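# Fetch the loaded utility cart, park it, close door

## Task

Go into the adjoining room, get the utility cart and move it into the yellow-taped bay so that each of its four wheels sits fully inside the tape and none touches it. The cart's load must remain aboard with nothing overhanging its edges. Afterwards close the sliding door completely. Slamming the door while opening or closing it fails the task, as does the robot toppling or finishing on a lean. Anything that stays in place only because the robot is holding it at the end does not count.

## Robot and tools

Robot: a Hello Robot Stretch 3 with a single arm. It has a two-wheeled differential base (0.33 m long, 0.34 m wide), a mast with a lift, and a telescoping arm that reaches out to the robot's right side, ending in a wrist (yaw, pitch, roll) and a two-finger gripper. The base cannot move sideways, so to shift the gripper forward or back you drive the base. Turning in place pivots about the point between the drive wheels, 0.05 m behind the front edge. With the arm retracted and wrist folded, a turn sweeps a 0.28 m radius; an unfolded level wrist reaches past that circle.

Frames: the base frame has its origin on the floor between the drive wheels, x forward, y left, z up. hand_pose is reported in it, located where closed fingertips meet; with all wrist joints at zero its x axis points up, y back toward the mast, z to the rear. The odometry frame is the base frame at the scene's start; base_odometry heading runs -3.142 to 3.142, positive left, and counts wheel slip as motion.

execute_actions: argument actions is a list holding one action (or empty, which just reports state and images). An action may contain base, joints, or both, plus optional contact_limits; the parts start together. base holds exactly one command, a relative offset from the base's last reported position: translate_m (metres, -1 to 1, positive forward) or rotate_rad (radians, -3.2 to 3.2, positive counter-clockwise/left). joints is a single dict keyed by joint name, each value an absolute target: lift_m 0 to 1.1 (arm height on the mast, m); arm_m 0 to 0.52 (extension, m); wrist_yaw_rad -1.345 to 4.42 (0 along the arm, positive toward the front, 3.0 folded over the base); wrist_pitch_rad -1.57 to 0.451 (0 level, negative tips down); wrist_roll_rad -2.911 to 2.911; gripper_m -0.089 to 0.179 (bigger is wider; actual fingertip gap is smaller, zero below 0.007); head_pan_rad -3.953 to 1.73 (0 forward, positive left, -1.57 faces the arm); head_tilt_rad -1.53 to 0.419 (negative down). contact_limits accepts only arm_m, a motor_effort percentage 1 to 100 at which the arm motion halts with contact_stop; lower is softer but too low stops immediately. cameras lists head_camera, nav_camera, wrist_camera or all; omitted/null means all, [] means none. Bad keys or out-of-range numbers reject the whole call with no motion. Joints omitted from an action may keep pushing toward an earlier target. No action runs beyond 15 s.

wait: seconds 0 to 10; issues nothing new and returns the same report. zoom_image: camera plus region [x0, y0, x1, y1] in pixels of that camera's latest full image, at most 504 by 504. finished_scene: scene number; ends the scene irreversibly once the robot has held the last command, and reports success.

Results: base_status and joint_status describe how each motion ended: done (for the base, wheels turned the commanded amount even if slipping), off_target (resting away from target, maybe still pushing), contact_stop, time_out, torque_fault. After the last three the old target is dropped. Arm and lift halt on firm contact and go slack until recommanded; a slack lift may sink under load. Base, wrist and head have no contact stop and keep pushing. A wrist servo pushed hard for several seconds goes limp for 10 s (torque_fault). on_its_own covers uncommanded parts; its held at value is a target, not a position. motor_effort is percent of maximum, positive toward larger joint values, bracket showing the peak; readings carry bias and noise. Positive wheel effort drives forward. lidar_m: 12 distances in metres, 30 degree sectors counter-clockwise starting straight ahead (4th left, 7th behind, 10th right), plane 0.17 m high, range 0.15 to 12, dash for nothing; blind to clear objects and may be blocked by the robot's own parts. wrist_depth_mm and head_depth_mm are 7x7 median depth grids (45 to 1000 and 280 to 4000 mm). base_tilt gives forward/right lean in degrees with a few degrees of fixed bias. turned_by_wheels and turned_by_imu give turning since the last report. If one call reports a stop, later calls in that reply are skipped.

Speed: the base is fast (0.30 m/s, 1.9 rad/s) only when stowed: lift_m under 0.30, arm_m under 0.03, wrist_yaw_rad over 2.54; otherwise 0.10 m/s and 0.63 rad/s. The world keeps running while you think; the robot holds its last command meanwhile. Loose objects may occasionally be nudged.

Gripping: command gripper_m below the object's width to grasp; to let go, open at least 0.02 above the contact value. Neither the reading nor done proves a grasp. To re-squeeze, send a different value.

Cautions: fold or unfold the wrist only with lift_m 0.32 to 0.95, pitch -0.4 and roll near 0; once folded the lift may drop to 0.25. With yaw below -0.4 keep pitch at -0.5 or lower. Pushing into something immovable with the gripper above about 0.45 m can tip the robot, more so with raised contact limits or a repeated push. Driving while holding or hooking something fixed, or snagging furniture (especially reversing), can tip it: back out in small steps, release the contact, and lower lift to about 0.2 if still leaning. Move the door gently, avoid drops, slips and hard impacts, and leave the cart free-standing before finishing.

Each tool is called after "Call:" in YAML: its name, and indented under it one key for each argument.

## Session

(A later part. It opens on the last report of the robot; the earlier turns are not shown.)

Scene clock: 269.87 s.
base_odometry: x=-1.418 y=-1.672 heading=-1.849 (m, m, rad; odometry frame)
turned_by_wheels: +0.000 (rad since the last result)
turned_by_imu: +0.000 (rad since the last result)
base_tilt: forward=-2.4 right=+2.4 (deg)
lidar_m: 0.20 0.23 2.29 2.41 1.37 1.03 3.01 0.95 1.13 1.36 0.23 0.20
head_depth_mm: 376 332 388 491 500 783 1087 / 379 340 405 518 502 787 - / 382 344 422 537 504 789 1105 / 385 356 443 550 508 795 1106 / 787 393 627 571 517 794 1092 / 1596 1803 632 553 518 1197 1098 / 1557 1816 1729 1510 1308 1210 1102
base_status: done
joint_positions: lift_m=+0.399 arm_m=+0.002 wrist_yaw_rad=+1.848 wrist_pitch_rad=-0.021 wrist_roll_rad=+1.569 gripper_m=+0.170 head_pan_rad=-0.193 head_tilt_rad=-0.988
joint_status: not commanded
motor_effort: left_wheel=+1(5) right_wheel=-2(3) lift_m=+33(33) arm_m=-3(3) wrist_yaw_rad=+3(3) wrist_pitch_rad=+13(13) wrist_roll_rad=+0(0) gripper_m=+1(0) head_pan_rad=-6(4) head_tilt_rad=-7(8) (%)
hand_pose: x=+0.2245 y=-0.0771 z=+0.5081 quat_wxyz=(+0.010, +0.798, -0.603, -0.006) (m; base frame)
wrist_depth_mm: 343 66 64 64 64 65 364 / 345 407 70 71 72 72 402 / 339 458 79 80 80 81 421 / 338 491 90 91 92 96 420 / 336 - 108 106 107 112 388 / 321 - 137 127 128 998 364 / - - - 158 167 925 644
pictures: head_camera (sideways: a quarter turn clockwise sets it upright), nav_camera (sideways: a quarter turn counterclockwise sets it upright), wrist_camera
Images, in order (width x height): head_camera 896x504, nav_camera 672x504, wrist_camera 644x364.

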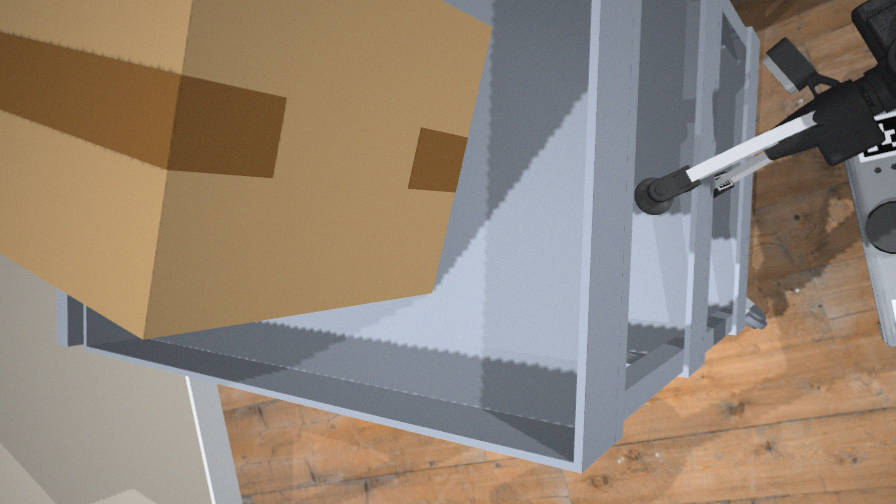

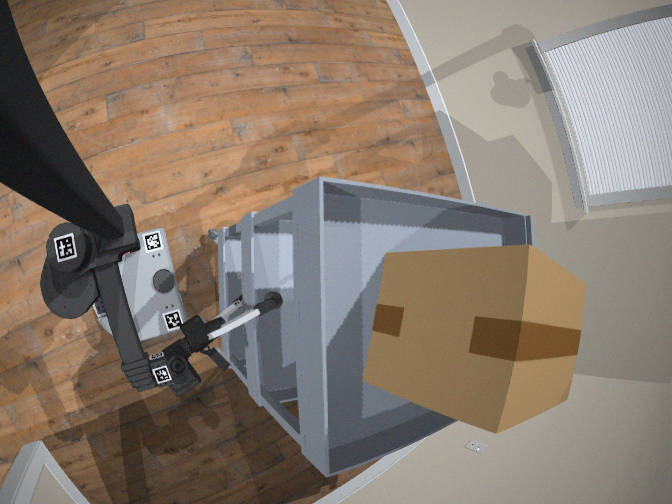

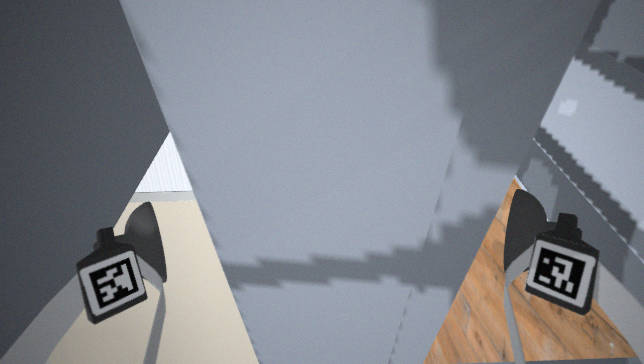

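Call:
execute_actions:
  actions:
    - {"joints":{"gripper_m":0.06}}

Scene clock: 273.87 s.
base_odometry: x=-1.418 y=-1.672 heading=-1.849 (m, m, rad; odometry frame)
turned_by_wheels: +0.000 (rad since the last result)
turned_by_imu: +0.000 (rad since the last result)
base_tilt: forward=-2.4 right=+2.4 (deg)
lidar_m: 0.20 0.23 2.29 2.41 1.37 1.03 3.01 0.95 1.13 1.36 0.23 0.20
head_depth_mm: 376 332 389 492 501 784 1076 / 379 340 406 520 502 788 - / 383 345 423 538 504 791 1101 / 385 356 442 549 515 795 1104 / 793 391 627 569 518 794 1094 / 1597 1808 630 554 520 1193 1095 / 1552 1822 1727 1513 1283 1210 1104
base_status: not commanded
joint_positions: lift_m=+0.399 arm_m=+0.002 wrist_yaw_rad=+1.854 wrist_pitch_rad=-0.037 wrist_roll_rad=+1.571 gripper_m=+0.062 head_pan_rad=-0.193 head_tilt_rad=-0.988
joint_status: all done
motor_effort: left_wheel=+2(2) right_wheel=+3(3) lift_m=+33(33) arm_m=-2(3) wrist_yaw_rad=-5(4) wrist_pitch_rad=+23(25) wrist_roll_rad=-1(0) gripper_m=-35(100) head_pan_rad=-5(3) head_tilt_rad=-7(7) (%)
hand_pose: x=+0.2237 y=-0.0758 z=+0.5041 quat_wxyz=(+0.015, +0.800, -0.600, -0.011) (m; base frame)
wrist_depth_mm: 348 65 65 65 66 67 386 / 344 75 72 73 73 74 409 / 349 445 81 82 83 86 408 / 350 506 92 93 95 460 414 / 348 - 107 109 111 739 386 / 344 - 133 130 133 980 357 / - - - 163 176 839 322
pictures: head_camera (sideways: a quarter turn clockwise sets it upright), nav_camera (sideways: a quarter turn counterclockwise sets it upright), wrist_camera
Images, in order (width x height): head_camera 896x504, nav_camera 672x504, wrist_camera 644x364.

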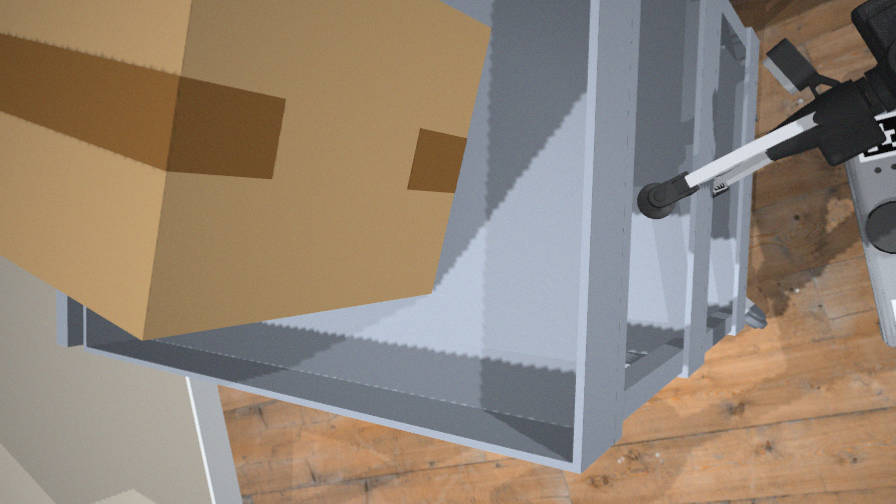

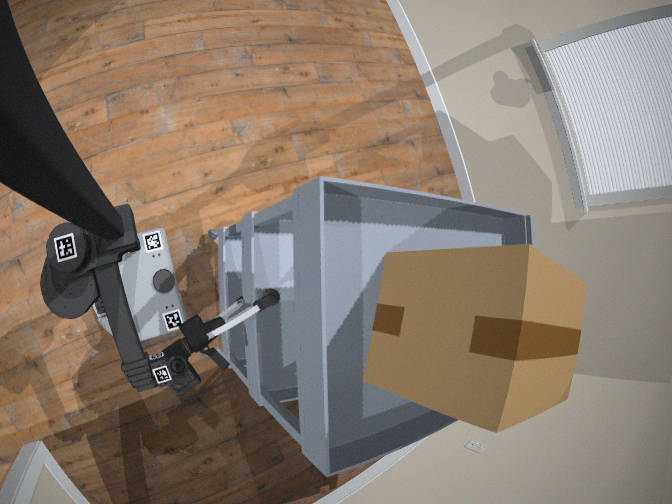

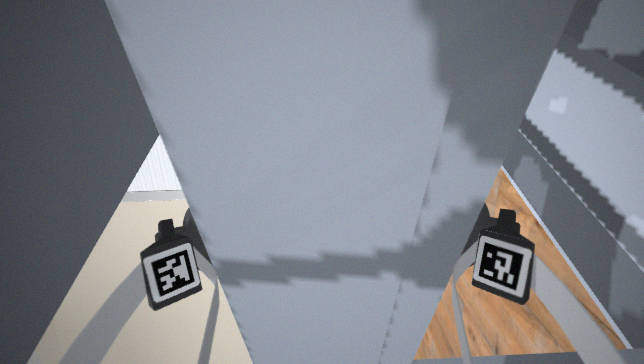

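Call:
execute_actions:
  actions:
    - {"base":{"translate_m":-0.3},"joints":{"head_tilt_rad":-0.85,"head_pan_rad":-0.1}}

Scene clock: 279.83 s.
base_odometry: x=-1.336 y=-1.384 heading=-1.849 (m, m, rad; odometry frame)
turned_by_wheels: +0.000 (rad since the last result)
turned_by_imu: +0.002 (rad since the last result)
base_tilt: forward=-2.3 right=+2.4 (deg)
lidar_m: 0.18 0.18 2.55 2.38 0.91 0.78 2.71 0.72 0.73 1.39 0.33 0.20
head_depth_mm: 1862 401 390 484 541 752 1067 / 534 403 386 478 541 503 1030 / 537 406 384 475 545 494 980 / 544 410 381 469 541 487 741 / 1728 428 390 609 548 482 730 / 1771 1881 769 643 541 490 1109 / 1742 1909 1860 1632 1442 1266 1126
base_status: done
joint_positions: lift_m=+0.399 arm_m=+0.002 wrist_yaw_rad=+1.729 wrist_pitch_rad=-0.045 wrist_roll_rad=+1.567 gripper_m=+0.072 head_pan_rad=-0.107 head_tilt_rad=-0.852
joint_status: all done
on_its_own: wrist_yaw_rad is held at +1.723, not at your +1.850, by its stall guard, which is not easing now; gripper_m is held at +0.071, not at your +0.060, by its stall guard, which is not easing now
motor_effort: left_wheel=+0(8) right_wheel=-4(20) lift_m=+33(33) arm_m=-2(1) wrist_yaw_rad=-8(85) wrist_pitch_rad=+27(27) wrist_roll_rad=+1(4) gripper_m=-19(30) head_pan_rad=+4(19) head_tilt_rad=+1(18) (%)
hand_pose: x=+0.2303 y=-0.1069 z=+0.5021 quat_wxyz=(+0.019, +0.761, -0.649, -0.013) (m; base frame)
wrist_depth_mm: 353 532 127 127 129 577 400 / 351 525 130 131 133 590 401 / 350 521 134 134 137 597 408 / 345 519 139 138 140 602 410 / 351 509 142 142 144 537 411 / 348 466 146 147 149 891 412 / 345 - - 151 153 887 370
pictures: head_camera (sideways: a quarter turn clockwise sets it upright), nav_camera (sideways: a quarter turn counterclockwise sets it upright), wrist_camera
Images, in order (width x height): head_camera 896x504, nav_camera 672x504, wrist_camera 644x364.

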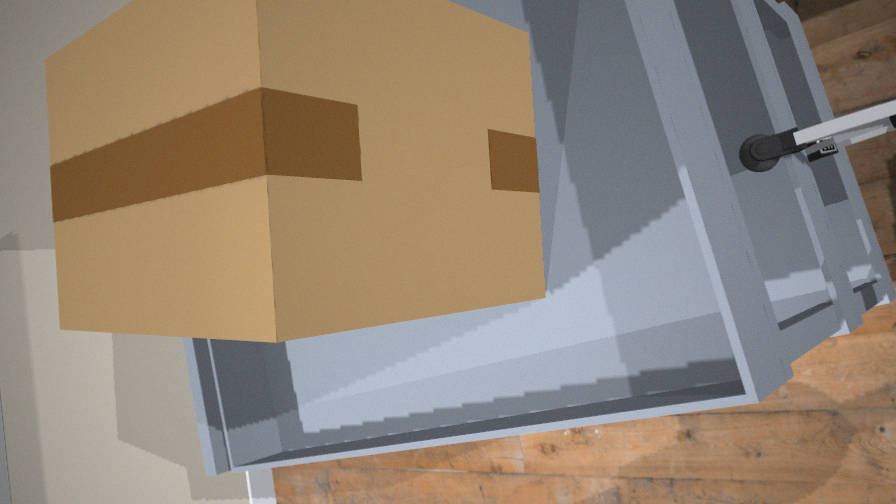

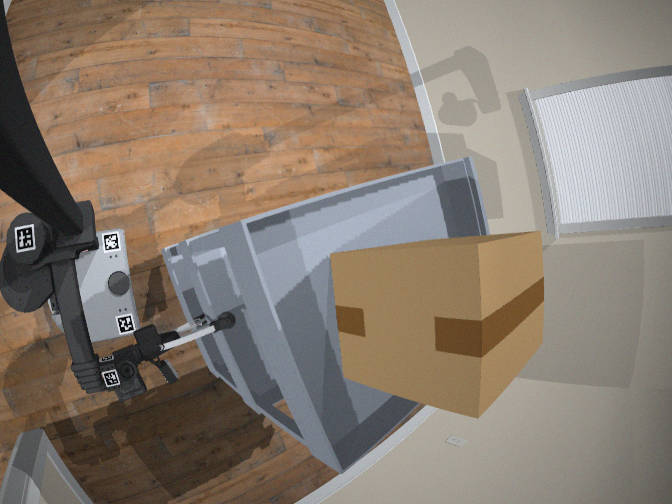

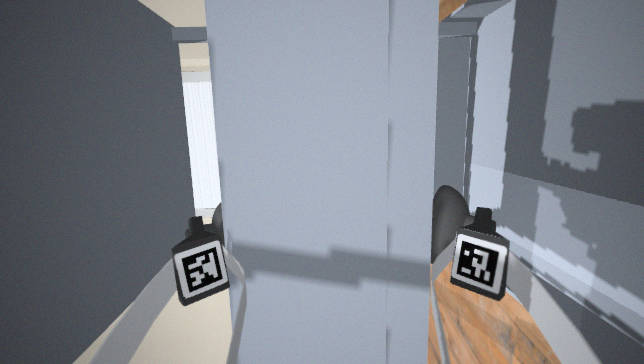

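Call:
execute_actions:
  actions:
    - {"base":{"translate_m":-0.25},"joints":{"wrist_yaw_rad":1.62,"gripper_m":0.055,"head_tilt_rad":-1.3,"head_pan_rad":-1.2}}

Scene clock: 291.30 s.
base_odometry: x=-1.267 y=-1.144 heading=-1.849 (m, m, rad; odometry frame)
turned_by_wheels: +0.000 (rad since the last result)
turned_by_imu: +0.002 (rad since the last result)
base_tilt: forward=-2.4 right=+2.4 (deg)
lidar_m: - 0.16 2.52 1.97 0.60 0.62 2.47 2.22 0.56 0.94 0.45 0.15
head_depth_mm: 1484 1427 1349 1287 1221 1167 - / 1495 1436 1359 1289 - - - / 1516 1454 1364 1300 - - - / 1536 1453 1367 1313 1227 - 1124 / 1551 1464 1383 1164 902 1177 1126 / 1552 1468 825 510 461 1185 1127 / 1555 544 516 490 469 1174 1128
base_status: done
joint_positions: lift_m=+0.399 arm_m=+0.002 wrist_yaw_rad=+1.601 wrist_pitch_rad=-0.043 wrist_roll_rad=+1.569 gripper_m=+0.059 head_pan_rad=-1.193 head_tilt_rad=-1.284
joint_status: gripper_m off_target (ended at +0.059, target +0.055); the others done
on_its_own: wrist_yaw_rad is at rest, and its effort (+25) is outside its rest range (-12 to +12)
motor_effort: left_wheel=-1(3) right_wheel=-4(20) lift_m=+33(33) arm_m=+0(2) wrist_yaw_rad=+25(72) wrist_pitch_rad=+26(28) wrist_roll_rad=+0(1) gripper_m=-26(92) head_pan_rad=-5(49) head_tilt_rad=-9(43) (%)
hand_pose: x=+0.2335 y=-0.1392 z=+0.5027 quat_wxyz=(+0.017, +0.717, -0.696, -0.014) (m; base frame)
wrist_depth_mm: - - - 180 - 826 370 / 347 - - 170 - 527 405 / 347 517 - 161 165 568 405 / 353 511 728 153 155 606 412 / 347 506 145 145 146 535 410 / 346 466 140 139 139 622 413 / 344 561 134 132 133 627 397
pictures: head_camera (sideways: a quarter turn clockwise sets it upright), nav_camera (sideways: a quarter turn counterclockwise sets it upright), wrist_camera
Images, in order (width x height): head_camera 896x504, nav_camera 672x504, wrist_camera 644x364.

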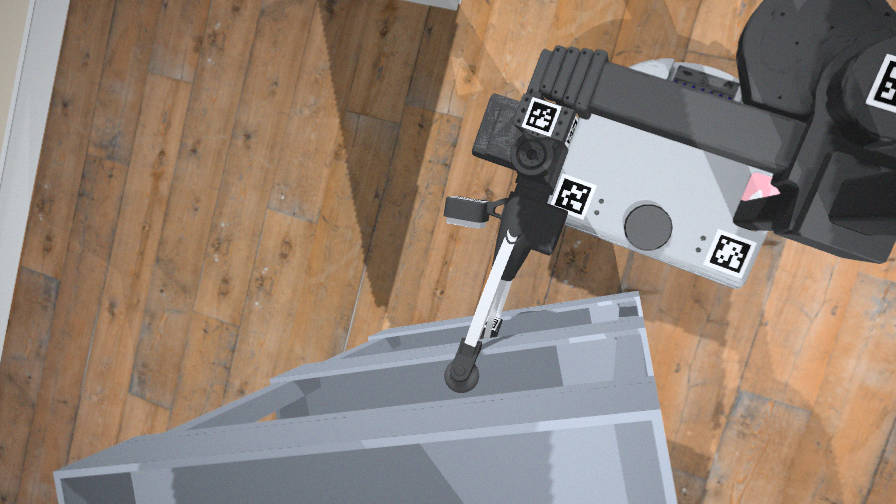

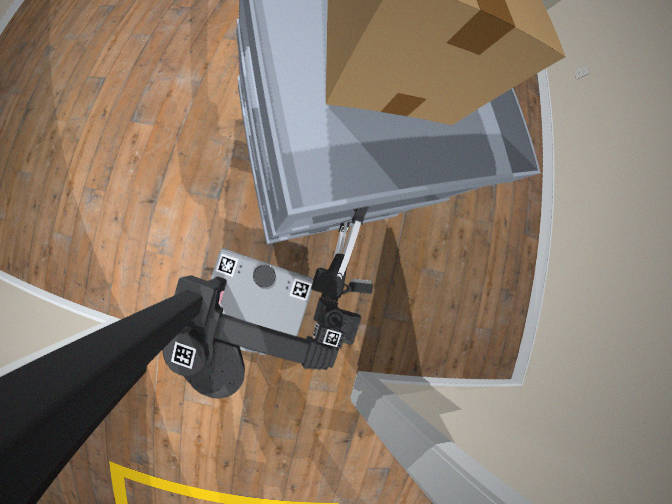

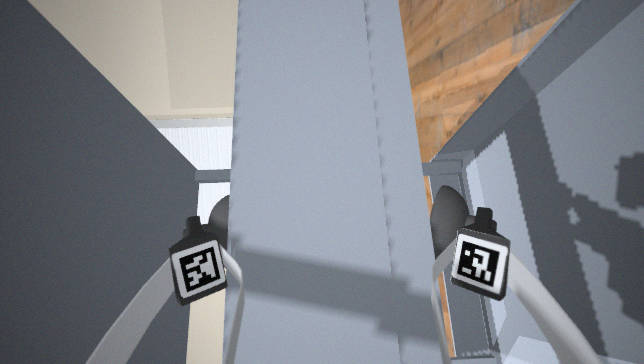

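Call:
execute_actions:
  actions:
    - {"base":{"translate_m":-0.15},"joints":{"wrist_yaw_rad":1.4,"head_tilt_rad":-1.2,"head_pan_rad":-0.5}}

Scene clock: 305.10 s.
base_odometry: x=-1.226 y=-0.999 heading=-1.849 (m, m, rad; odometry frame)
turned_by_wheels: +0.000 (rad since the last result)
turned_by_imu: +0.001 (rad since the last result)
base_tilt: forward=-2.4 right=+2.4 (deg)
lidar_m: 0.15 0.19 2.51 1.07 0.50 0.51 2.32 2.25 0.51 0.51 0.45 0.16
head_depth_mm: 1662 1527 1421 1319 1233 - 1081 / 596 589 1401 1324 1249 - 1076 / 606 585 539 512 1228 - - / 433 525 545 504 480 1191 - / 357 426 527 506 484 1178 1119 / 310 361 432 505 792 1180 1112 / 284 314 390 510 1222 1189 1110
base_status: done
joint_positions: lift_m=+0.399 arm_m=+0.002 wrist_yaw_rad=+1.406 wrist_pitch_rad=-0.037 wrist_roll_rad=+1.571 gripper_m=+0.063 head_pan_rad=-0.507 head_tilt_rad=-1.199
joint_status: all done
on_its_own: gripper_m is held at +0.061, not at your +0.055, by its stall guard, which is not easing now
motor_effort: left_wheel=+2(7) right_wheel=-7(28) lift_m=+33(33) arm_m=+0(1) wrist_yaw_rad=-8(100) wrist_pitch_rad=+23(26) wrist_roll_rad=-1(4) gripper_m=-24(27) head_pan_rad=+3(50) head_tilt_rad=+0(13) (%)
hand_pose: x=+0.2304 y=-0.1885 z=+0.5041 quat_wxyz=(+0.012, +0.647, -0.763, -0.014) (m; base frame)
wrist_depth_mm: 298 298 298 264 302 306 310 / 346 - - 219 - 852 379 / 350 - - 188 - 862 409 / 348 508 - 165 169 547 412 / 348 501 147 146 146 550 415 / 346 435 132 132 132 651 420 / 340 549 125 120 120 631 401
pictures: head_camera (sideways: a quarter turn clockwise sets it upright), nav_camera (sideways: a quarter turn counterclockwise sets it upright), wrist_camera
Images, in order (width x height): head_camera 896x504, nav_camera 672x504, wrist_camera 644x364.

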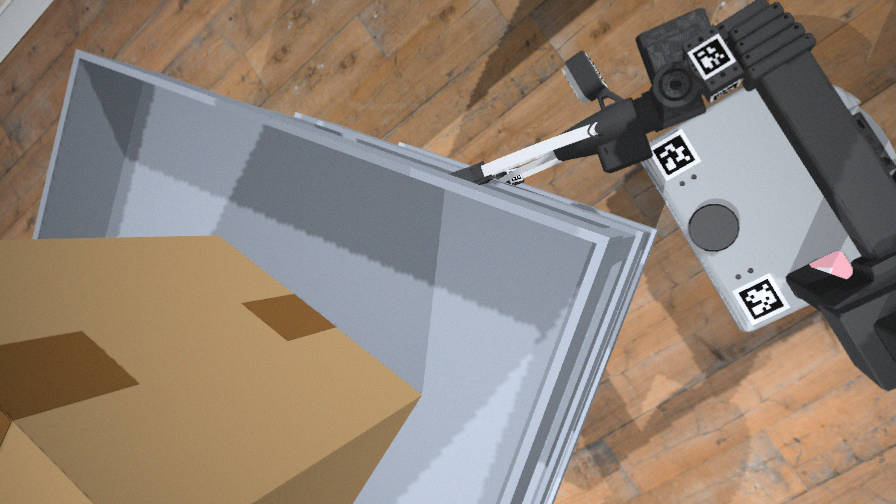

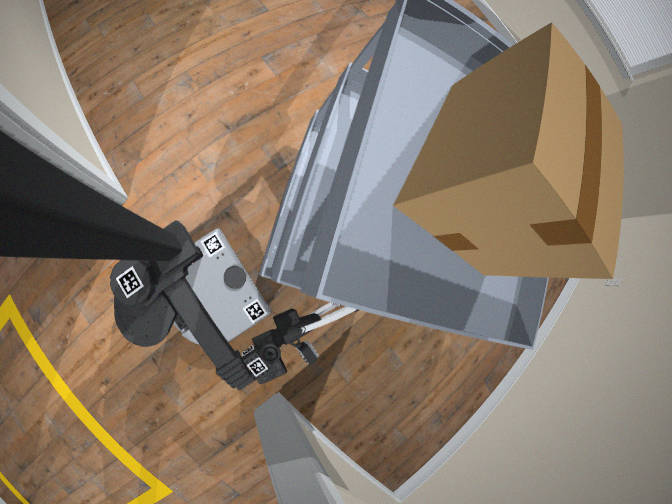

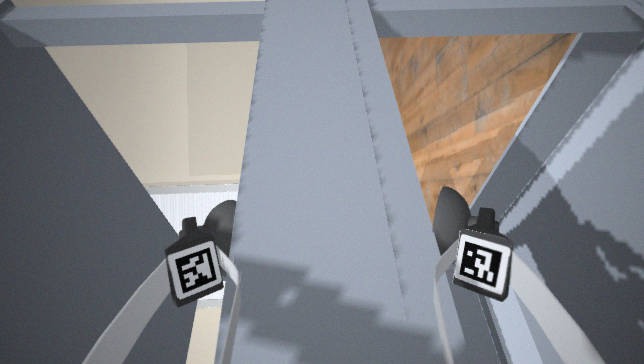

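Call:
execute_actions:
  actions:
    - {"base":{"translate_m":-0.3},"joints":{"wrist_yaw_rad":1.7,"head_tilt_rad":-1.1,"head_pan_rad":-0.2}}

Scene clock: 324.17 s.
base_odometry: x=-1.144 y=-0.711 heading=-1.849 (m, m, rad; odometry frame)
turned_by_wheels: +0.000 (rad since the last result)
turned_by_imu: +0.001 (rad since the last result)
base_tilt: forward=-2.4 right=+2.4 (deg)
lidar_m: 0.15 3.38 2.47 0.36 2.36 2.16 2.02 2.05 1.55 0.50 0.51 0.17
head_depth_mm: 1919 1700 576 1358 1264 1161 - / 1926 610 579 548 1244 1194 - / 354 457 566 527 810 1178 - / 328 388 494 530 490 1036 - / 318 354 440 524 487 560 1106 / 314 325 397 513 487 1142 1102 / 317 301 361 530 496 1189 1105
base_status: done
joint_positions: lift_m=+0.399 arm_m=+0.002 wrist_yaw_rad=+1.830 wrist_pitch_rad=-0.040 wrist_roll_rad=+1.563 gripper_m=+0.063 head_pan_rad=-0.207 head_tilt_rad=-1.100
joint_status: wrist_yaw_rad off_target (ended at +1.830, target +1.700); the others done
on_its_own: wrist_yaw_rad is held at +1.829, not at your +1.700, by its stall guard, which is not easing now; gripper_m is held at +0.061, not at your +0.055, by its stall guard, which is not easing now
motor_effort: left_wheel=+1(10) right_wheel=-3(23) lift_m=+33(33) arm_m=+1(6) wrist_yaw_rad=+0(100) wrist_pitch_rad=+24(25) wrist_roll_rad=+2(4) gripper_m=-23(25) head_pan_rad=+5(30) head_tilt_rad=+0(12) (%)
hand_pose: x=+0.2252 y=-0.0815 z=+0.5034 quat_wxyz=(+0.019, +0.792, -0.610, -0.009) (m; base frame)
wrist_depth_mm: 348 - - 160 163 841 385 / 347 - - 156 158 557 406 / 344 511 152 151 154 603 410 / 351 507 147 147 148 605 411 / 349 500 142 143 143 552 413 / 344 465 139 139 140 618 417 / 346 560 136 135 136 585 398
pictures: head_camera (sideways: a quarter turn clockwise sets it upright), nav_camera (sideways: a quarter turn counterclockwise sets it upright), wrist_camera
Images, in order (width x height): head_camera 896x504, nav_camera 672x504, wrist_camera 644x364.

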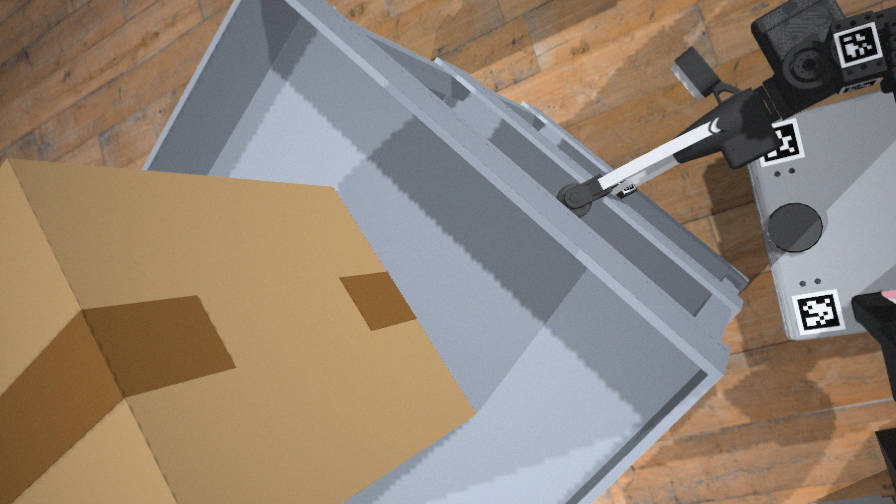

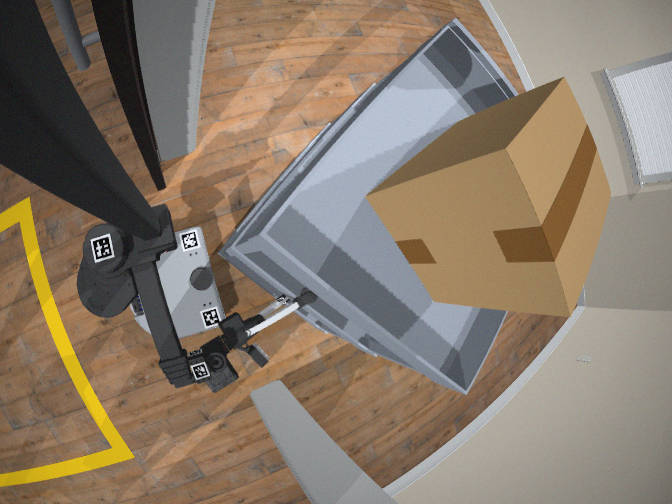

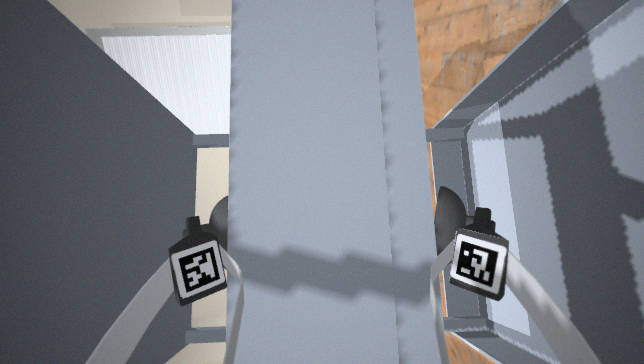

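Call:
execute_actions:
  actions:
    - {"joints":{"head_tilt_rad":-1.25,"head_pan_rad":-0.9,"wrist_yaw_rad":1.8}}
  cameras: ["head_camera","nav_camera"]

Scene clock: 372.83 s.
base_odometry: x=-1.144 y=-0.711 heading=-1.849 (m, m, rad; odometry frame)
turned_by_wheels: +0.000 (rad since the last result)
turned_by_imu: +0.000 (rad since the last result)
base_tilt: forward=-2.4 right=+2.4 (deg)
lidar_m: 0.16 3.38 2.49 0.36 2.35 2.16 2.02 2.05 1.55 0.50 0.51 0.17
head_depth_mm: 1476 641 802 1289 1219 1152 1103 / 1580 1492 1014 1276 1253 - - / 1620 1499 1397 1311 1254 - - / 1629 1498 1417 1317 1236 1192 - / 1643 1492 807 830 792 1150 1117 / 1649 563 530 493 464 448 1116 / 1643 565 534 504 472 453 1123
base_status: not commanded
joint_positions: lift_m=+0.399 arm_m=+0.002 wrist_yaw_rad=+1.823 wrist_pitch_rad=-0.040 wrist_roll_rad=+1.563 gripper_m=+0.063 head_pan_rad=-0.893 head_tilt_rad=-1.234
joint_status: wrist_yaw_rad off_target (ended at +1.823, target +1.800); the others done
on_its_own: gripper_m is held at +0.061, not at your +0.055, by its stall guard, which is not easing now; wrist_yaw_rad is at rest, and its effort (-30) is outside its rest range (-12 to +12)
motor_effort: left_wheel=+2(1) right_wheel=-4(4) lift_m=+33(33) arm_m=+1(1) wrist_yaw_rad=-30(28) wrist_pitch_rad=+25(24) wrist_roll_rad=+3(2) gripper_m=-24(23) head_pan_rad=-4(47) head_tilt_rad=-9(24) (%)
hand_pose: x=+0.2256 y=-0.0830 z=+0.5034 quat_wxyz=(+0.019, +0.790, -0.612, -0.009) (m; base frame)
wrist_depth_mm: 348 - - 161 164 847 384 / 346 - - 156 159 561 406 / 346 511 152 151 154 608 411 / 348 507 148 147 148 605 411 / 347 502 142 143 143 558 414 / 346 469 139 139 139 620 413 / 346 562 136 135 136 590 400
pictures: head_camera (sideways: a quarter turn clockwise sets it upright), nav_camera (sideways: a quarter turn counterclockwise sets it upright)
Images, in order (width x height): head_camera 896x504, nav_camera 672x504.

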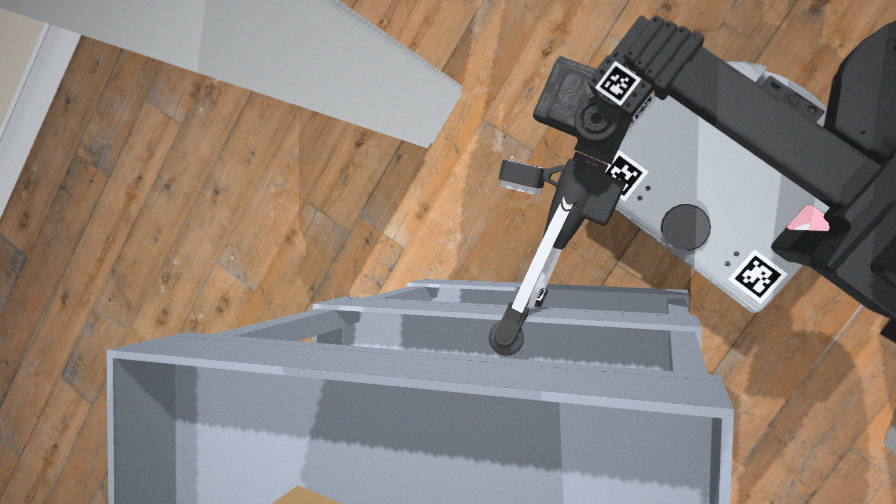

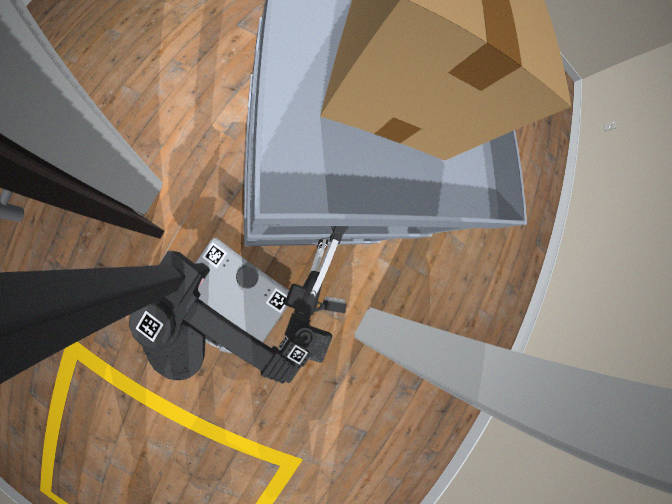

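Call:
execute_actions:
  actions:
    - {"joints":{"gripper_m":0.17,"head_tilt_rad":-1.3,"head_pan_rad":-0.7}}
  cameras: []

Call:
execute_actions:
  actions:
    - {"base":{"translate_m":0.06},"joints":{"wrist_yaw_rad":1.42}}

Scene clock: 397.93 s.
base_odometry: x=-1.144 y=-0.711 heading=-1.849 (m, m, rad; odometry frame)
turned_by_wheels: +0.000 (rad since the last result)
turned_by_imu: +0.000 (rad since the last result)
base_tilt: forward=-2.4 right=+2.4 (deg)
lidar_m: 0.15 3.38 2.48 0.36 2.36 2.16 2.02 2.05 1.55 0.50 0.51 0.17
head_depth_mm: 1514 1433 949 1248 1218 1156 1109 / 1530 1439 1358 1288 1249 - 1123 / 1533 1450 1358 1290 - - - / 1529 647 863 1161 1221 - - / 559 549 510 493 774 1187 1140 / 568 551 520 492 460 1175 1130 / 538 455 511 494 469 1190 1044
base_status: not commanded
joint_positions: lift_m=+0.399 arm_m=+0.002 wrist_yaw_rad=+1.838 wrist_pitch_rad=-0.022 wrist_roll_rad=+1.569 gripper_m=+0.170 head_pan_rad=-0.707 head_tilt_rad=-1.284
joint_status: all done
on_its_own: wrist_yaw_rad is held at +1.840, not at your +1.800, by its stall guard, which is not easing now
motor_effort: left_wheel=+1(1) right_wheel=-1(4) lift_m=+32(33) arm_m=+1(1) wrist_yaw_rad=+3(12) wrist_pitch_rad=+14(26) wrist_roll_rad=+0(2) gripper_m=+0(98) head_pan_rad=+4(26) head_tilt_rad=-9(18) (%)
hand_pose: x=+0.2252 y=-0.0792 z=+0.5080 quat_wxyz=(+0.010, +0.795, -0.607, -0.006) (m; base frame)
wrist_depth_mm: 346 - - 158 159 888 390 / 345 532 - 153 155 580 418 / 341 491 697 150 151 630 421 / 339 488 689 145 146 637 425 / 336 564 677 141 142 733 404 / 320 582 668 138 138 691 389 / 352 477 665 134 134 623 449
pictures: none
No camera images: the call's "cameras" was empty. Leave "cameras" out to get every camera's image.

Scene clock: 400.13 s.
base_odometry: x=-1.160 y=-0.769 heading=-1.849 (m, m, rad; odometry frame)
turned_by_wheels: +0.000 (rad since the last result)
turned_by_imu: +0.000 (rad since the last result)
base_tilt: forward=-2.3 right=+2.4 (deg)
lidar_m: - - 2.49 0.46 0.37 2.22 2.08 2.11 1.55 0.49 1.47 0.15
head_depth_mm: 1520 1426 1354 1214 1225 1157 1113 / 1530 1433 1354 1287 - - 1124 / 1539 1445 1373 1304 - - - / 1535 543 528 822 1206 - - / 556 547 517 485 469 1164 1139 / 563 546 513 490 467 1161 1127 / 364 398 458 489 469 1169 1128
base_status: done
joint_positions: lift_m=+0.399 arm_m=+0.002 wrist_yaw_rad=+1.422 wrist_pitch_rad=-0.020 wrist_roll_rad=+1.569 gripper_m=+0.170 head_pan_rad=-0.705 head_tilt_rad=-1.286
joint_status: all done
motor_effort: left_wheel=+1(28) right_wheel=-1(10) lift_m=+32(33) arm_m=+0(1) wrist_yaw_rad=-2(6) wrist_pitch_rad=+13(14) wrist_roll_rad=+0(0) gripper_m=+0(0) head_pan_rad=+3(6) head_tilt_rad=-8(9) (%)
hand_pose: x=+0.2315 y=-0.1847 z=+0.5084 quat_wxyz=(+0.008, +0.652, -0.758, -0.007) (m; base frame)
wrist_depth_mm: - - - - - 890 593 / 251 249 249 237 246 252 251 / 309 - - 211 259 835 566 / 338 - - 188 197 906 388 / 335 - - 171 173 - 404 / 319 582 724 156 158 689 389 / 349 471 - 143 143 656 453
pictures: head_camera (sideways: a quarter turn clockwise sets it upright), nav_camera (sideways: a quarter turn counterclockwise sets it upright), wrist_camera
Images, in order (width x height): head_camera 896x504, nav_camera 672x504, wrist_camera 644x364.

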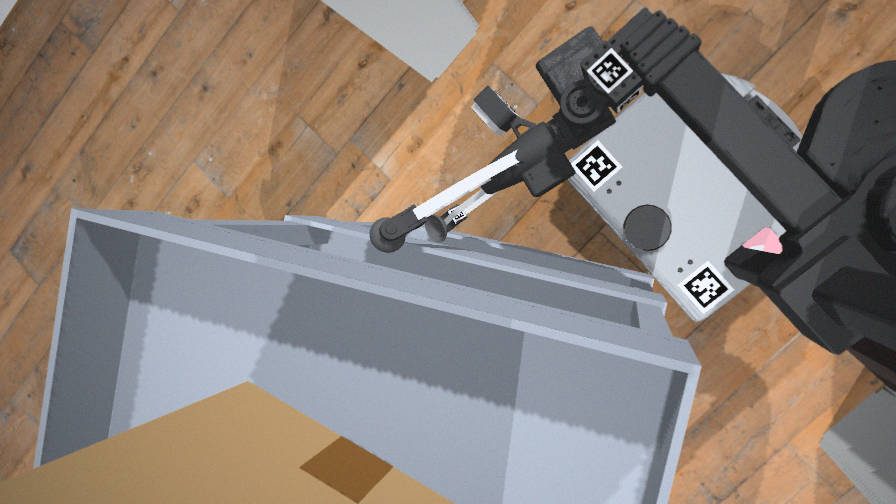

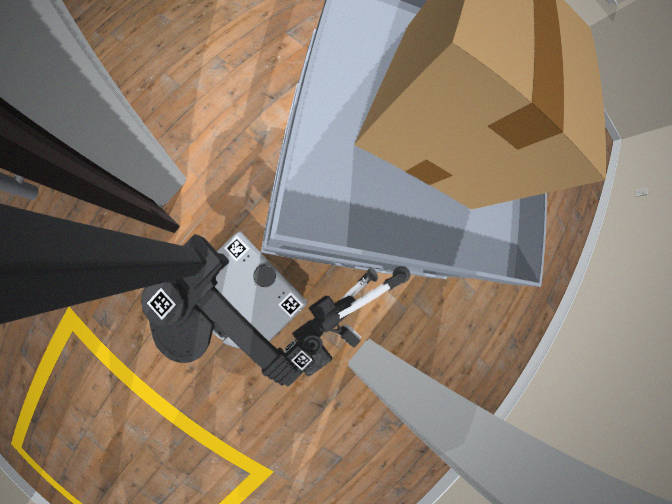

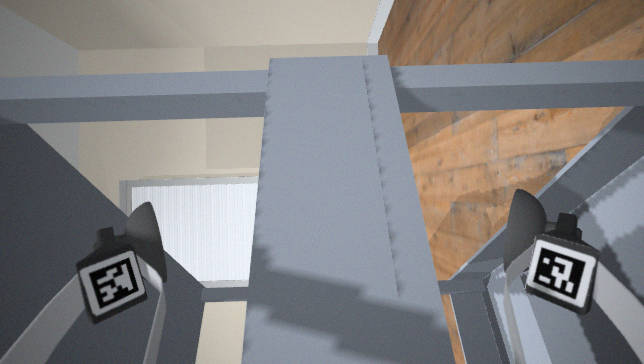

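Call:
execute_actions:
  actions:
    - {"base":{"translate_m":0.08}}

Scene clock: 403.57 s.
base_odometry: x=-1.182 y=-0.845 heading=-1.849 (m, m, rad; odometry frame)
turned_by_wheels: +0.000 (rad since the last result)
turned_by_imu: +0.000 (rad since the last result)
base_tilt: forward=-2.3 right=+2.4 (deg)
lidar_m: - - 2.50 0.48 0.49 2.31 2.16 2.19 1.54 0.49 1.46 0.15
head_depth_mm: 1513 1436 1355 1272 1229 1147 1103 / 1526 1437 1355 1294 - - 1120 / 1536 1427 1358 1306 - - - / 547 544 520 804 1161 - - / 560 548 518 488 465 1159 1143 / 559 481 512 492 466 1164 1125 / 340 386 446 490 467 1175 1136
base_status: done
joint_positions: lift_m=+0.399 arm_m=+0.002 wrist_yaw_rad=+1.422 wrist_pitch_rad=-0.020 wrist_roll_rad=+1.569 gripper_m=+0.170 head_pan_rad=-0.705 head_tilt_rad=-1.286
joint_status: not commanded
motor_effort: left_wheel=+2(11) right_wheel=+0(5) lift_m=+33(33) arm_m=+1(0) wrist_yaw_rad=-2(2) wrist_pitch_rad=+13(13) wrist_roll_rad=+0(0) gripper_m=+1(1) head_pan_rad=+3(3) head_tilt_rad=-8(8) (%)
hand_pose: x=+0.2315 y=-0.1847 z=+0.5084 quat_wxyz=(+0.008, +0.652, -0.758, -0.007) (m; base frame)
wrist_depth_mm: - - - - - 836 565 / 238 241 240 220 239 242 245 / - - - 194 - 894 365 / 340 - - 176 182 902 405 / 335 617 - 160 162 968 408 / 319 585 724 146 146 698 389 / 347 472 649 135 135 658 450
pictures: head_camera (sideways: a quarter turn clockwise sets it upright), nav_camera (sideways: a quarter turn counterclockwise sets it upright), wrist_camera
Images, in order (width x height): head_camera 896x504, nav_camera 672x504, wrist_camera 644x364.

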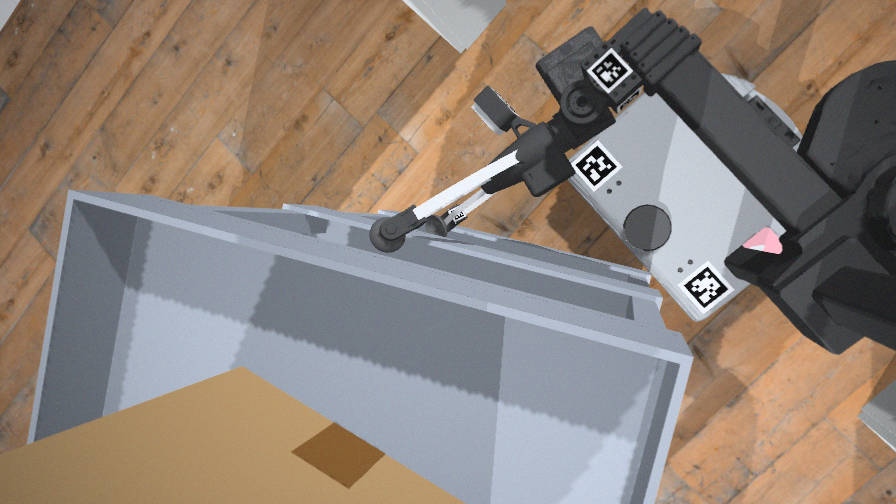

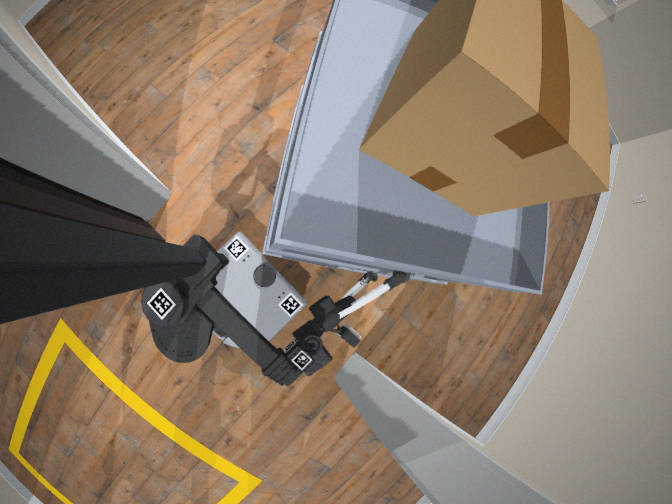

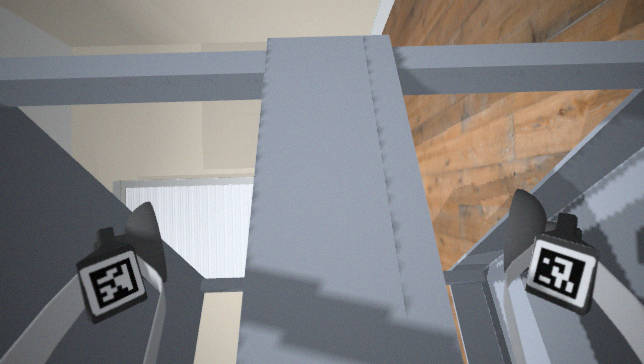

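Call:
execute_actions:
  actions:
    - {"joints":{"head_tilt_rad":-1.1,"head_pan_rad":0.5}}
  cameras: ["head_camera","nav_camera"]

Scene clock: 426.73 s.
base_odometry: x=-1.182 y=-0.845 heading=-1.849 (m, m, rad; odometry frame)
turned_by_wheels: +0.000 (rad since the last result)
turned_by_imu: +0.000 (rad since the last result)
base_tilt: forward=-2.3 right=+2.4 (deg)
lidar_m: - - 2.49 0.48 0.49 2.30 2.16 2.20 1.54 0.49 1.46 0.15
head_depth_mm: 305 283 326 447 479 563 1075 / 312 285 332 461 480 739 1104 / 670 639 566 513 481 459 - / 672 653 585 530 484 456 - / 671 666 613 1374 1267 1194 - / 1968 1748 1554 1411 1294 1190 - / 1975 1753 1562 1423 1290 1179 -
base_status: not commanded
joint_positions: lift_m=+0.399 arm_m=+0.002 wrist_yaw_rad=+1.422 wrist_pitch_rad=-0.020 wrist_roll_rad=+1.569 gripper_m=+0.170 head_pan_rad=+0.493 head_tilt_rad=-1.100
joint_status: all done
motor_effort: left_wheel=+2(2) right_wheel=+0(0) lift_m=+33(33) arm_m=+1(0) wrist_yaw_rad=-1(2) wrist_pitch_rad=+13(13) wrist_roll_rad=+0(0) gripper_m=+2(1) head_pan_rad=+4(50) head_tilt_rad=+0(24) (%)
hand_pose: x=+0.2315 y=-0.1847 z=+0.5084 quat_wxyz=(+0.008, +0.652, -0.758, -0.007) (m; base frame)
wrist_depth_mm: - - - - - 834 571 / 238 241 242 220 238 241 245 / - - - 195 - 901 368 / 340 - - 176 182 907 405 / 337 610 - 160 162 977 406 / 320 583 732 147 146 689 392 / 351 473 664 135 135 651 450
pictures: head_camera (sideways: a quarter turn clockwise sets it upright), nav_camera (sideways: a quarter turn counterclockwise sets it upright)
Images, in order (width x height): head_camera 896x504, nav_camera 672x504.

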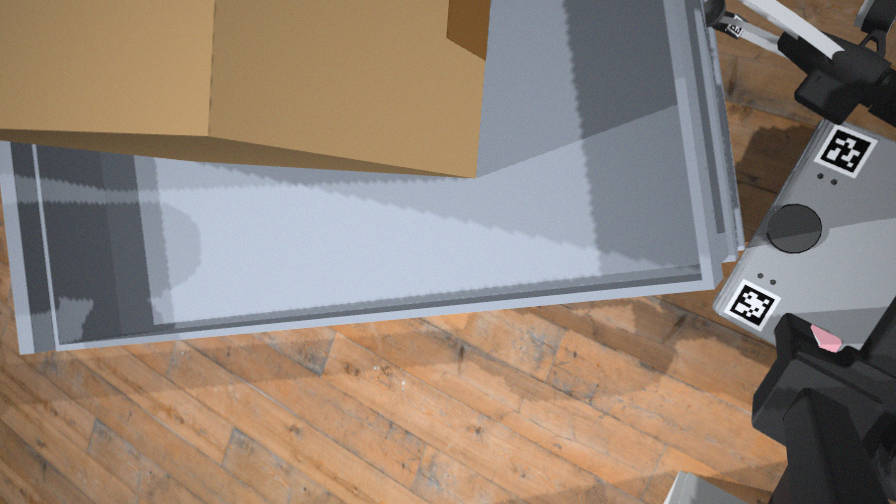

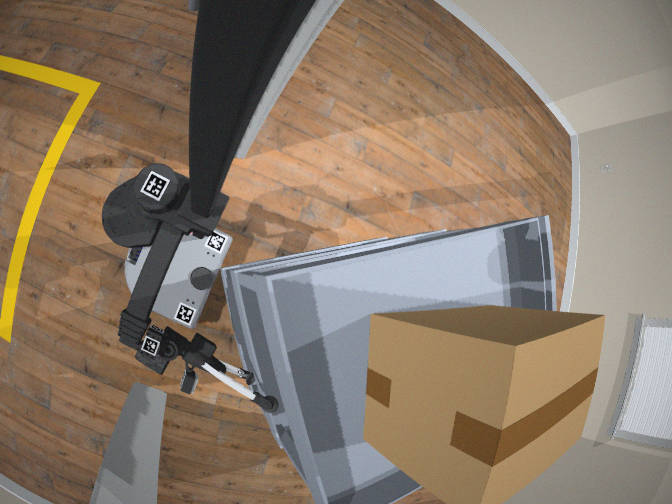

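Call:
execute_actions:
  actions:
    - {"base":{"translate_m":-0.35},"joints":{"head_tilt_rad":-0.95,"head_pan_rad":0.0,"wrist_yaw_rad":1.57}}

Scene clock: 441.17 s.
base_odometry: x=-1.086 y=-0.509 heading=-1.849 (m, m, rad; odometry frame)
turned_by_wheels: +0.000 (rad since the last result)
turned_by_imu: +0.002 (rad since the last result)
base_tilt: forward=-2.4 right=+2.4 (deg)
lidar_m: 0.40 0.53 0.38 0.46 2.34 1.94 1.81 1.84 1.58 1.28 0.56 0.56
head_depth_mm: 2487 758 877 1430 1340 1198 1090 / 592 731 691 1003 1299 1226 1100 / 563 669 656 965 1230 1203 1091 / 540 636 674 917 1079 1210 1091 / 534 657 677 954 1287 1219 1101 / 879 806 985 1391 1369 1220 1099 / 903 831 1721 1557 1368 1228 1077
base_status: done
joint_positions: lift_m=+0.399 arm_m=+0.002 wrist_yaw_rad=+1.568 wrist_pitch_rad=-0.020 wrist_roll_rad=+1.569 gripper_m=+0.170 head_pan_rad=+0.007 head_tilt_rad=-0.951
joint_status: all done
motor_effort: left_wheel=+1(4) right_wheel=-1(4) lift_m=+32(32) arm_m=+0(1) wrist_yaw_rad=+3(4) wrist_pitch_rad=+13(13) wrist_roll_rad=+0(0) gripper_m=+0(1) head_pan_rad=-3(39) head_tilt_rad=+1(18) (%)
hand_pose: x=+0.2343 y=-0.1475 z=+0.5084 quat_wxyz=(+0.008, +0.706, -0.708, -0.007) (m; base frame)
wrist_depth_mm: - - - - - 870 587 / - 547 - 541 - 549 566 / - 512 - 500 - 629 545 / 591 486 - 465 - 640 528 / 443 562 976 429 - 747 483 / 412 582 962 400 - 707 408 / 385 415 386 382 - 608 390
pictures: head_camera (sideways: a quarter turn clockwise sets it upright), nav_camera (sideways: a quarter turn counterclockwise sets it upright), wrist_camera
Images, in order (width x height): head_camera 896x504, nav_camera 672x504, wrist_camera 644x364.

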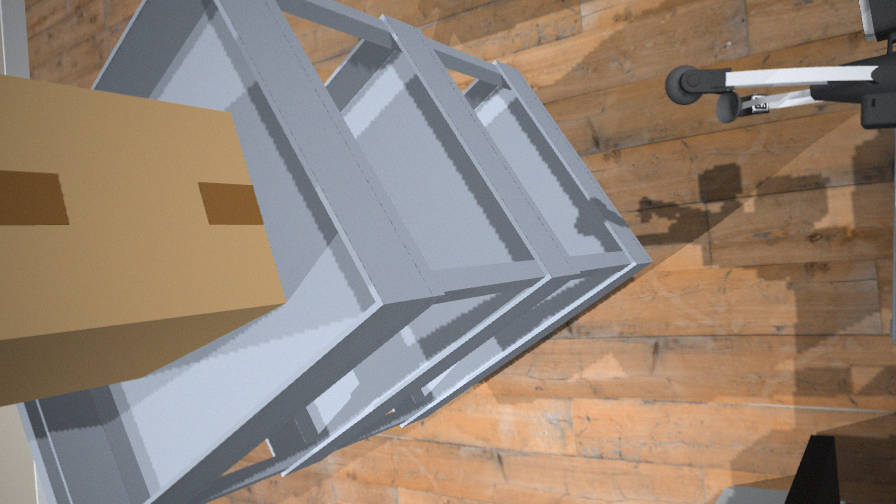

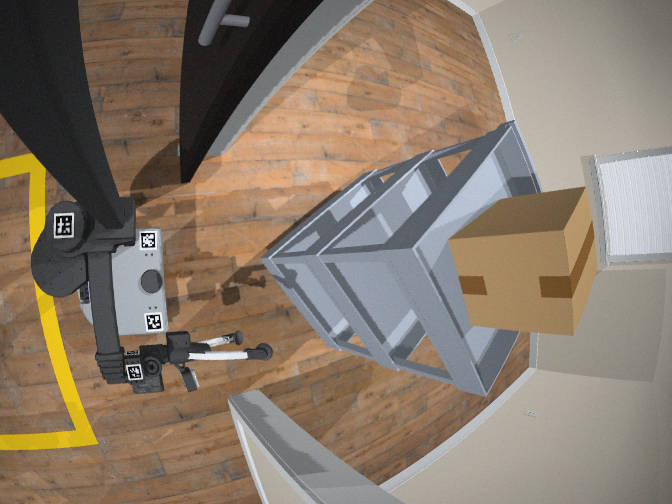

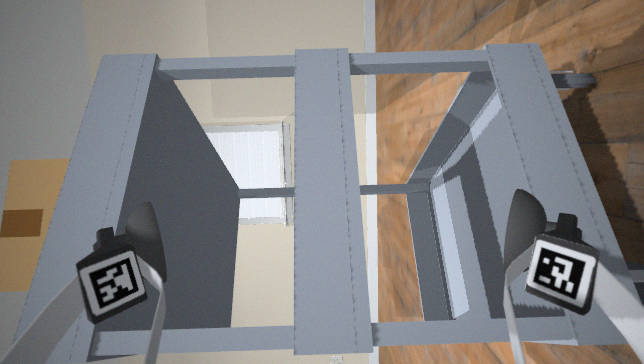

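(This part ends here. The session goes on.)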